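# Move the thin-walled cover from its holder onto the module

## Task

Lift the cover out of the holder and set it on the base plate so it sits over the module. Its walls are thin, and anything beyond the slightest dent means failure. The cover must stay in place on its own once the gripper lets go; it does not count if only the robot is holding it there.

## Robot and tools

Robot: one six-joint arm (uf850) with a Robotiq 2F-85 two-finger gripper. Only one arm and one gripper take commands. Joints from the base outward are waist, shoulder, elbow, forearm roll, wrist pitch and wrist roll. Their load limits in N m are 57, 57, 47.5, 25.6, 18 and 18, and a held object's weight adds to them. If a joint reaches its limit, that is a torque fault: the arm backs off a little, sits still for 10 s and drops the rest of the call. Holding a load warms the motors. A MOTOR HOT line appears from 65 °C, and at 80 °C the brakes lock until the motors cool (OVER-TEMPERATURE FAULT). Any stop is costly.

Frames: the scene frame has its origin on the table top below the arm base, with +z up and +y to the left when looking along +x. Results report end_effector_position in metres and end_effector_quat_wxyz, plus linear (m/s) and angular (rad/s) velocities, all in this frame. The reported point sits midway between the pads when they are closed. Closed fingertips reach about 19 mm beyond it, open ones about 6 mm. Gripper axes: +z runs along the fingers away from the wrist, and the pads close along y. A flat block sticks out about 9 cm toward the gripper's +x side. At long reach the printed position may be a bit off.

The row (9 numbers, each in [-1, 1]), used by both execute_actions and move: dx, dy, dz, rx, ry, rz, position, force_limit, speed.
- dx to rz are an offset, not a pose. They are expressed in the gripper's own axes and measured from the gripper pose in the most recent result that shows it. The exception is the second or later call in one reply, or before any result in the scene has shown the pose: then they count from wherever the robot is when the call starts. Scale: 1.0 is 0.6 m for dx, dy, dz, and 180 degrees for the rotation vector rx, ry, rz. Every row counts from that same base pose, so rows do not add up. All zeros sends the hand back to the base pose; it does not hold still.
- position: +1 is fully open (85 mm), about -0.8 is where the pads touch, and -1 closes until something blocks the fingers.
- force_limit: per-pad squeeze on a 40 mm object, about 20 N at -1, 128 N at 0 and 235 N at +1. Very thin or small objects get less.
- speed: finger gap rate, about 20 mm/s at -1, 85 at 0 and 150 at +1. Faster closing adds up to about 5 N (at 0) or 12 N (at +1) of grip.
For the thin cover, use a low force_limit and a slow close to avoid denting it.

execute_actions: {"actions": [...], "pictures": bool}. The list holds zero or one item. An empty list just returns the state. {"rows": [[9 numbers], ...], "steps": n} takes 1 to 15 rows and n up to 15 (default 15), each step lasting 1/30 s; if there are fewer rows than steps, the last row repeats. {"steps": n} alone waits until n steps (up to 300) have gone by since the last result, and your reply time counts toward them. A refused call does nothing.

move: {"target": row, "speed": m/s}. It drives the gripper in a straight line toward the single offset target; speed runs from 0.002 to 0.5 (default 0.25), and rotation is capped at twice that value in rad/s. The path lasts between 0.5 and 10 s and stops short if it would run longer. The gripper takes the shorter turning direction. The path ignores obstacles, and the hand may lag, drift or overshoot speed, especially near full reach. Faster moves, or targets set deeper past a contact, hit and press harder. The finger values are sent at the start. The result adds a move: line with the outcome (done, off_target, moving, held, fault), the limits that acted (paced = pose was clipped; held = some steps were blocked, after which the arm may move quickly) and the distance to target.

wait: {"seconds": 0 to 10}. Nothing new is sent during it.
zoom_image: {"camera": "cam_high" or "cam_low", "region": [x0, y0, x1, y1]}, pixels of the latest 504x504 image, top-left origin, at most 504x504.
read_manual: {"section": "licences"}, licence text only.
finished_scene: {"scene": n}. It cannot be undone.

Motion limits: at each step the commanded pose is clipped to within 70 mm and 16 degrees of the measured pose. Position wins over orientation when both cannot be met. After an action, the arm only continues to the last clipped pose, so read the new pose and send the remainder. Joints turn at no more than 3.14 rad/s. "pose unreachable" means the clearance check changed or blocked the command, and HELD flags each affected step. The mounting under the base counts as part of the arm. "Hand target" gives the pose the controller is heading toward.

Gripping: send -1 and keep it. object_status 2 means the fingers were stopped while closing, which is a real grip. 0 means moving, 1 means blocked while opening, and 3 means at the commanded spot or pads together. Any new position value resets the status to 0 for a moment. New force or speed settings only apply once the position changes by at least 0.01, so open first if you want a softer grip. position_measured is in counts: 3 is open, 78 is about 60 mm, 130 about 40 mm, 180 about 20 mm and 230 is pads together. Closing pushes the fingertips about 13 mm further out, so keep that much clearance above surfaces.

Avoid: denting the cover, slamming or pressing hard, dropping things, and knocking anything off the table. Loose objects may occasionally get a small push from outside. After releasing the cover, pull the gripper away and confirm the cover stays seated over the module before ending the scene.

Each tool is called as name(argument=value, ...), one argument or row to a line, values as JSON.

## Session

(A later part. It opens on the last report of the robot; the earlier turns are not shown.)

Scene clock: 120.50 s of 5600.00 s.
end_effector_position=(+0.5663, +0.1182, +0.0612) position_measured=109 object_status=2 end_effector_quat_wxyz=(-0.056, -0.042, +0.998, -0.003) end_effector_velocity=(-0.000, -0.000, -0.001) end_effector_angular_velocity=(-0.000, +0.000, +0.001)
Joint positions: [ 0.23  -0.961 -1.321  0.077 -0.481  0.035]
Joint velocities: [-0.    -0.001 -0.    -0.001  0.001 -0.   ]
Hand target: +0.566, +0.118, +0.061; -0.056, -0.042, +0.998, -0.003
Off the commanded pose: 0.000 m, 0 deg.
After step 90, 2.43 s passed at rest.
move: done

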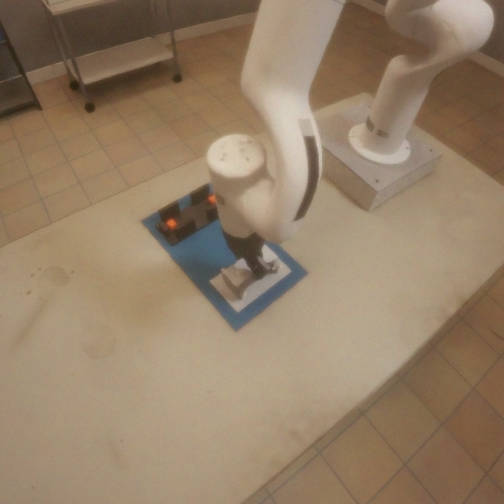

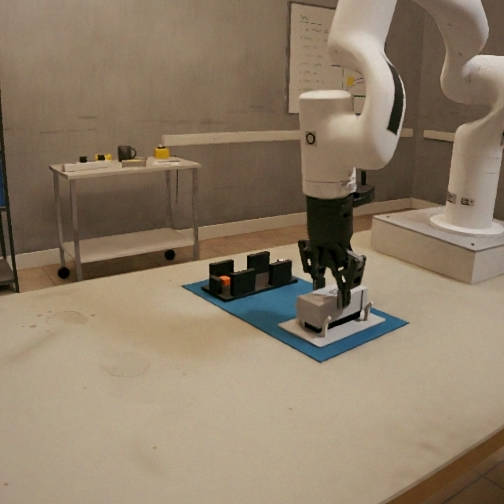

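move(
  target=[0.001,-0.0017,-0.01,0,0,0,-1,-0.76,-1],
  speed=0.01,
)

move(
  target=[0.009,0,0.001,0,-0.017,0,-1,-0.76,-1],
  speed=0.015,
)

zoom_image(
  camera="cam_low",
  region=[270, 240, 390, 355],
)

zoom_image(
  camera="cam_high",
  region=[204, 223, 299, 318],
)

Scene clock: 132.60 s of 5600.00 s.
end_effector_position=(+0.5665, +0.1172, +0.0672) position_measured=109 object_status=2 end_effector_quat_wxyz=(-0.056, -0.042, +0.998, -0.003) end_effector_velocity=(-0.002, -0.000, -0.001) end_effector_angular_velocity=(-0.001, +0.003, +0.000)
Joint positions: [ 0.228 -0.949 -1.317  0.076 -0.489  0.035]
Joint velocities: [-0.    -0.001  0.002 -0.001 -0.     0.   ]
Hand target: +0.566, +0.117, +0.067; -0.056, -0.042, +0.998, -0.003
Off the commanded pose: 0.000 m, 0 deg.
After step 90, 8.27 s passed at rest.
move: done

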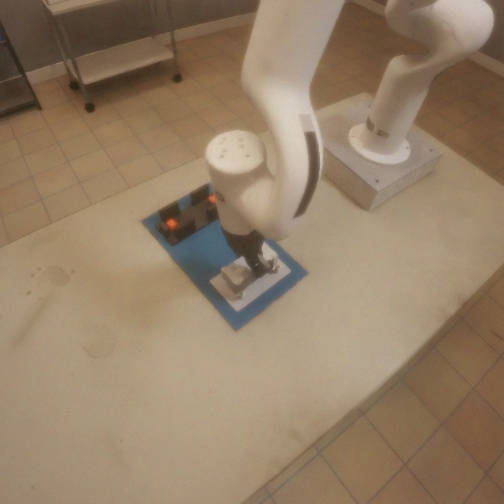

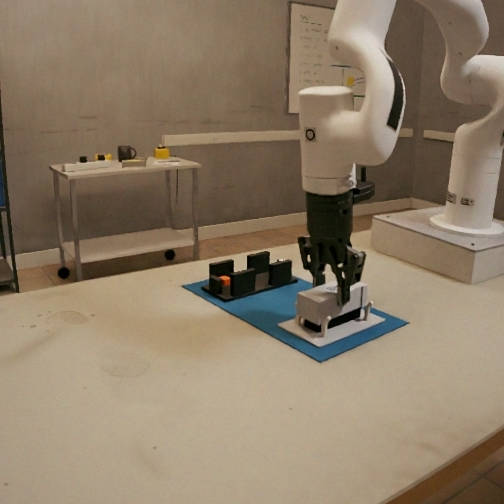

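Scene clock: 134.60 s of 5600.00 s.
end_effector_position=(+0.5611, +0.1167, +0.0672) position_measured=109 object_status=2 end_effector_quat_wxyz=(-0.029, -0.042, +0.999, -0.002) end_effector_velocity=(+0.000, +0.000, +0.000) end_effector_angular_velocity=(+0.001, -0.003, -0.002)
Joint positions: [ 0.231 -0.914 -1.249  0.077 -0.403  0.035]
Joint velocities: [0.    0.002 0.001 0.002 0.003 0.   ]
Hand target: +0.561, +0.117, +0.067; -0.029, -0.042, +0.999, -0.002
Off the commanded pose: 0.000 m, 0 deg.
move: done

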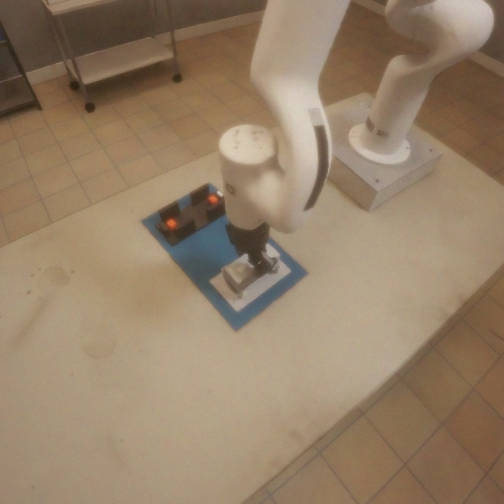

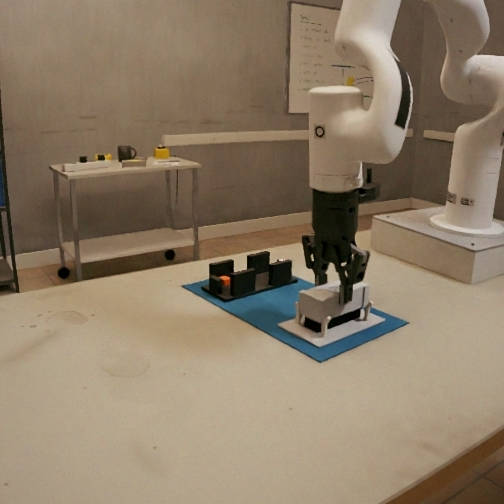

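Region (270, 240, 390, 355) of cam_low's 504x504 image, scaled by 4.200, with more detail than that image has; it fills the top 483 rows of this view, and the rest is white.

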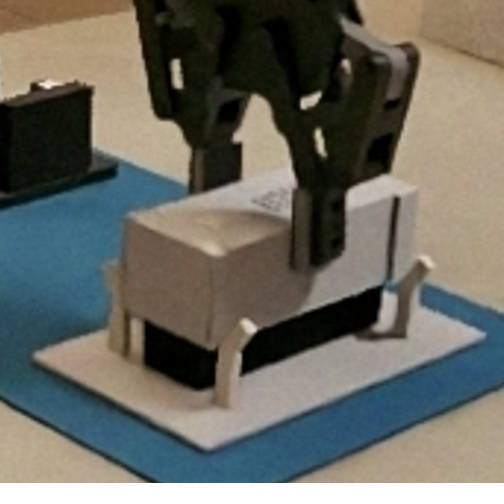

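Region (204, 223, 299, 318) of cam_high's 504x504 image, scaled by 5.305, with more detail than that image has.

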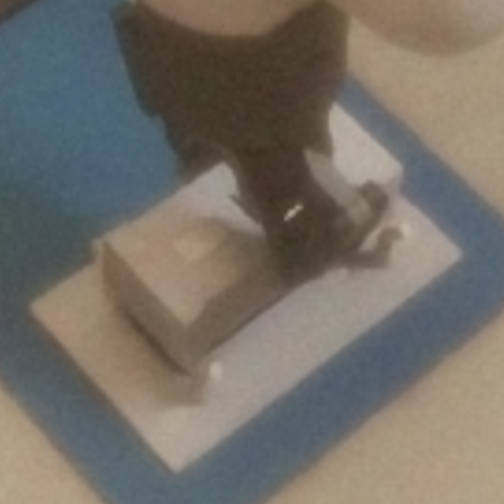

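move(
  target=[-0.0015,-0.0025,0,0,-0.006,0,-1,-0.76,-1],
  speed=0.01,
)

move(
  target=[-0.0006,0,0.015,0,0,0,-1,-0.76,-1],
  speed=0.008,
)

zoom_image(
  camera="cam_low",
  region=[270, 240, 390, 355],
)

Scene clock: 144.70 s of 5600.00 s.
end_effector_position=(+0.5621, +0.1153, +0.0672) position_measured=109 object_status=2 end_effector_quat_wxyz=(-0.020, -0.042, +0.999, -0.001) end_effector_velocity=(+0.001, +0.000, +0.001) end_effector_angular_velocity=(+0.000, -0.002, -0.000)
Joint positions: [ 0.23  -0.907 -1.235  0.077 -0.377  0.034]
Joint velocities: [-0.     0.001 -0.     0.     0.001 -0.   ]
Hand target: +0.562, +0.115, +0.067; -0.020, -0.042, +0.999, -0.001
Off the commanded pose: 0.000 m, 0 deg.
After step 90, 5.93 s passed at rest.
move: done

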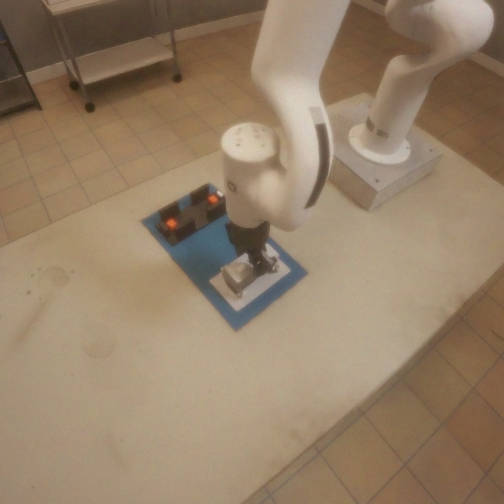

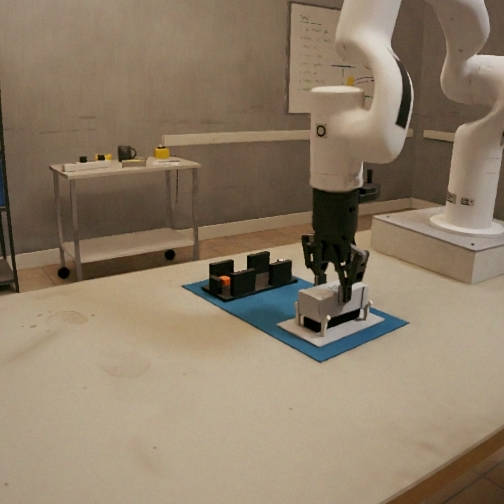

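Scene clock: 146.03 s of 5600.00 s.
end_effector_position=(+0.5621, +0.1153, +0.0582) position_measured=109 object_status=2 end_effector_quat_wxyz=(-0.020, -0.042, +0.999, -0.001) end_effector_velocity=(+0.001, +0.000, +0.000) end_effector_angular_velocity=(+0.001, -0.001, -0.001)
Joint positions: [ 0.23  -0.925 -1.241  0.079 -0.365  0.032]
Joint velocities: [ 0.     0.    -0.001  0.001  0.    -0.   ]
Hand target: +0.562, +0.115, +0.058; -0.020, -0.042, +0.999, -0.001
Off the commanded pose: 0.000 m, 0 deg.
move: done

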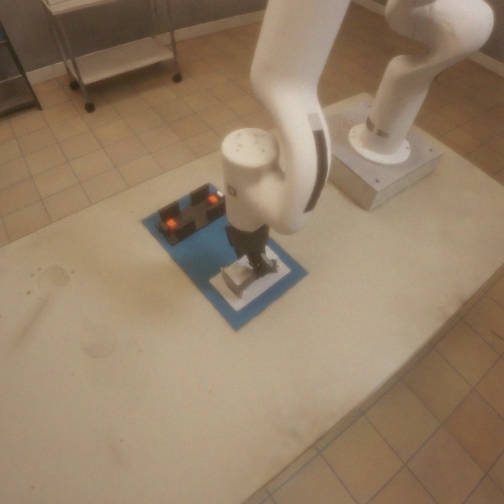

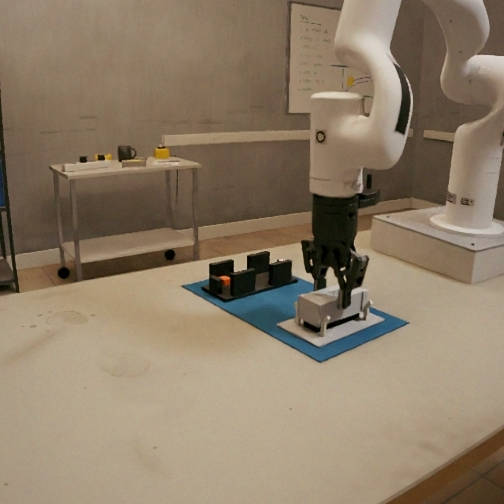

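Region (270, 240, 390, 355) of cam_low's 504x504 image, scaled by 4.200, with more detail than that image has; it fills the top 483 rows of this view, and the rest is white.

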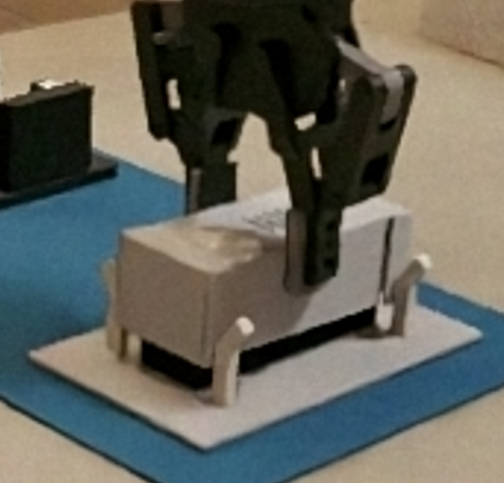

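move(
  target=[-0.001,0.001,0.02,0,0.008,0,-1,-0.76,-1],
  speed=0.01,
)

zoom_image(
  camera="cam_low",
  region=[280, 280, 380, 350],
)

Scene clock: 153.17 s of 5600.00 s.
end_effector_position=(+0.5622, +0.1159, +0.0462) position_measured=109 object_status=2 end_effector_quat_wxyz=(-0.032, -0.042, +0.999, -0.002) end_effector_velocity=(+0.001, +0.000, +0.000) end_effector_angular_velocity=(+0.001, -0.001, -0.001)
Joint positions: [ 0.23  -0.961 -1.273  0.082 -0.386  0.029]
Joint velocities: [-0.    -0.001 -0.003  0.001 -0.001 -0.   ]
Hand target: +0.562, +0.116, +0.046; -0.032, -0.042, +0.999, -0.002
Off the commanded pose: 0.000 m, 0 deg.
After step 90, 2.67 s passed at rest.
move: done

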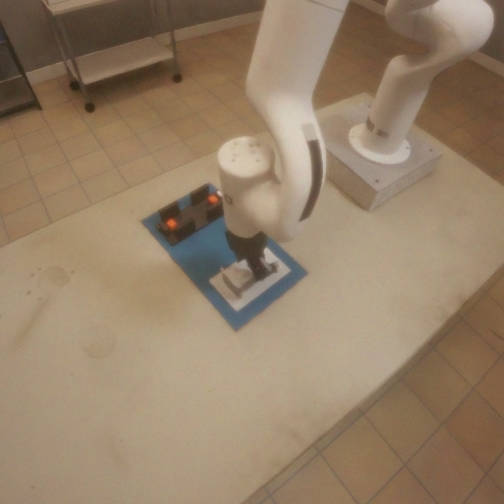

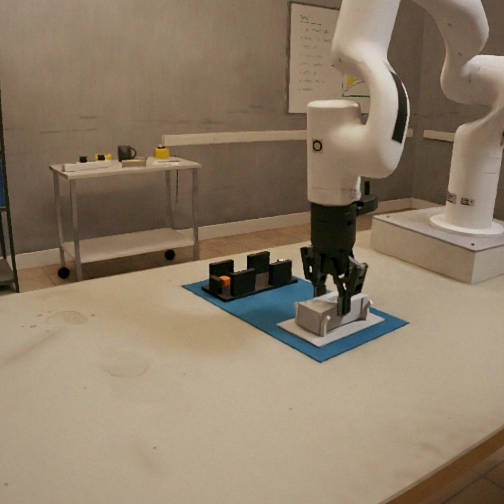

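Region (280, 280, 380, 350) of cam_low's 504x504 image, scaled by 5.040, with more detail than that image has; it fills the top 353 rows of this view, and the rest is white.

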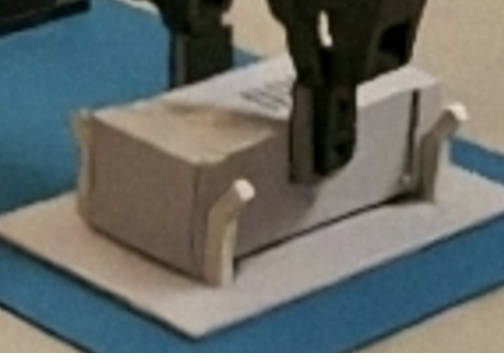

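move(
  target=[-0.0002,0,0.0035,0,0,0,-1,-0.76,-1],
  speed=0.004,
)

move(
  target=[0,0,0,0,0,0,0.6,-1,-0.5],
)

move(
  target=[0,0,-0.12,0,0,0,0.6,-1,-0.5],
  speed=0.1,
)

zoom_image(
  camera="cam_low",
  region=[280, 280, 380, 350],
)

Scene clock: 160.17 s of 5600.00 s.
end_effector_position=(+0.5622, +0.1159, +0.0441) position_measured=109 object_status=2 end_effector_quat_wxyz=(-0.032, -0.042, +0.999, -0.002) end_effector_velocity=(-0.000, -0.000, -0.000) end_effector_angular_velocity=(+0.000, +0.000, -0.000)
Joint positions: [ 0.23  -0.965 -1.274  0.083 -0.383  0.029]
Joint velocities: [-0.    -0.001 -0.     0.     0.    -0.   ]
Hand target: +0.562, +0.116, +0.044; -0.032, -0.042, +0.999, -0.002
Off the commanded pose: 0.000 m, 0 deg.
After step 90, 3.27 s passed at rest.
move: done

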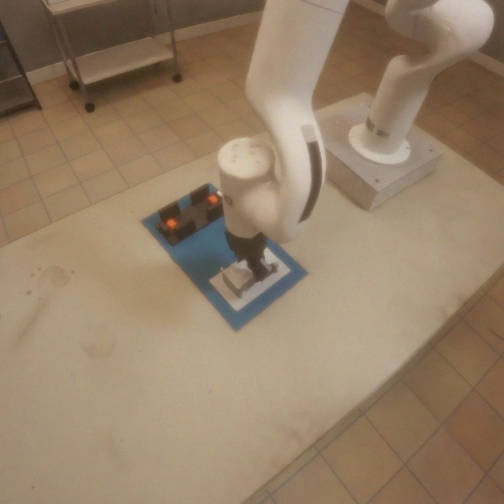

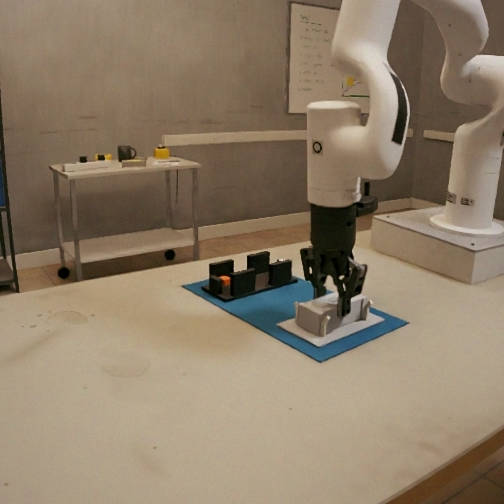

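Scene clock: 160.90 s of 5600.00 s.
end_effector_position=(+0.5622, +0.1159, +0.0441) position_measured=53 object_status=0 end_effector_quat_wxyz=(-0.032, -0.042, +0.999, -0.002) end_effector_velocity=(-0.000, -0.000, +0.000) end_effector_angular_velocity=(-0.000, +0.000, +0.001)
Joint positions: [ 0.23  -0.965 -1.274  0.083 -0.383  0.029]
Joint velocities: [ 0.     0.001  0.001 -0.002  0.    -0.   ]
Hand target: +0.562, +0.116, +0.044; -0.032, -0.042, +0.999, -0.002
Off the commanded pose: 0.000 m, 0 deg.
move: done

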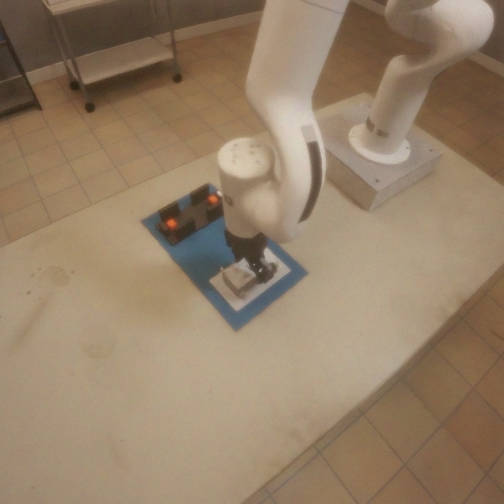

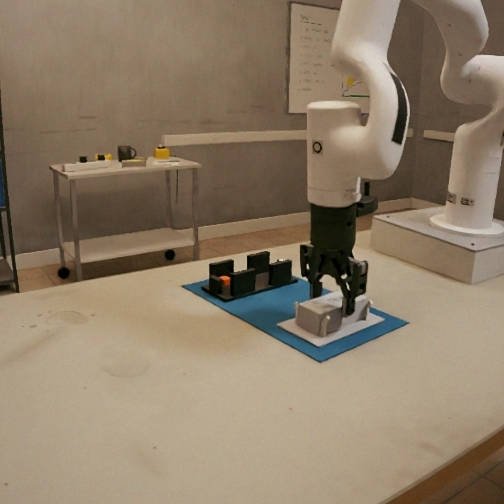

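Scene clock: 161.97 s of 5600.00 s.
end_effector_position=(+0.5665, +0.1163, +0.1157) position_measured=53 object_status=3 end_effector_quat_wxyz=(-0.033, -0.042, +0.999, -0.002) end_effector_velocity=(-0.000, +0.000, +0.001) end_effector_angular_velocity=(+0.001, +0.000, -0.002)
Joint positions: [ 0.227 -0.833 -1.25   0.065 -0.491  0.044]
Joint velocities: [-0.     0.002  0.001  0.002 -0.002  0.   ]
Hand target: +0.567, +0.116, +0.116; -0.032, -0.042, +0.999, -0.002
Off the commanded pose: 0.000 m, 0 deg.
move: done

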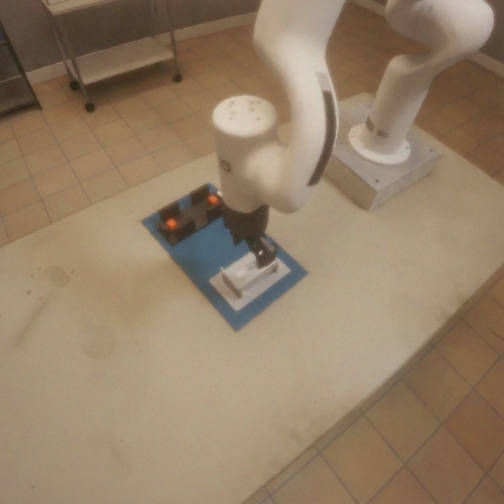

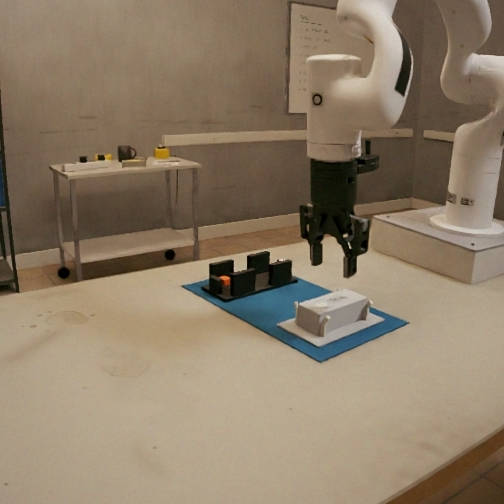

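Region (280, 280, 380, 350) of cam_low's 504x504 image, scaled by 5.040, with more detail than that image has; it fills the top 353 rows of this view, and the rest is white.

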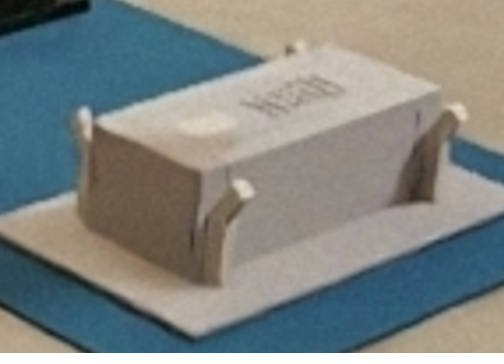

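finished_scene(
  scene=2,
)

The scene is finished: the task was done.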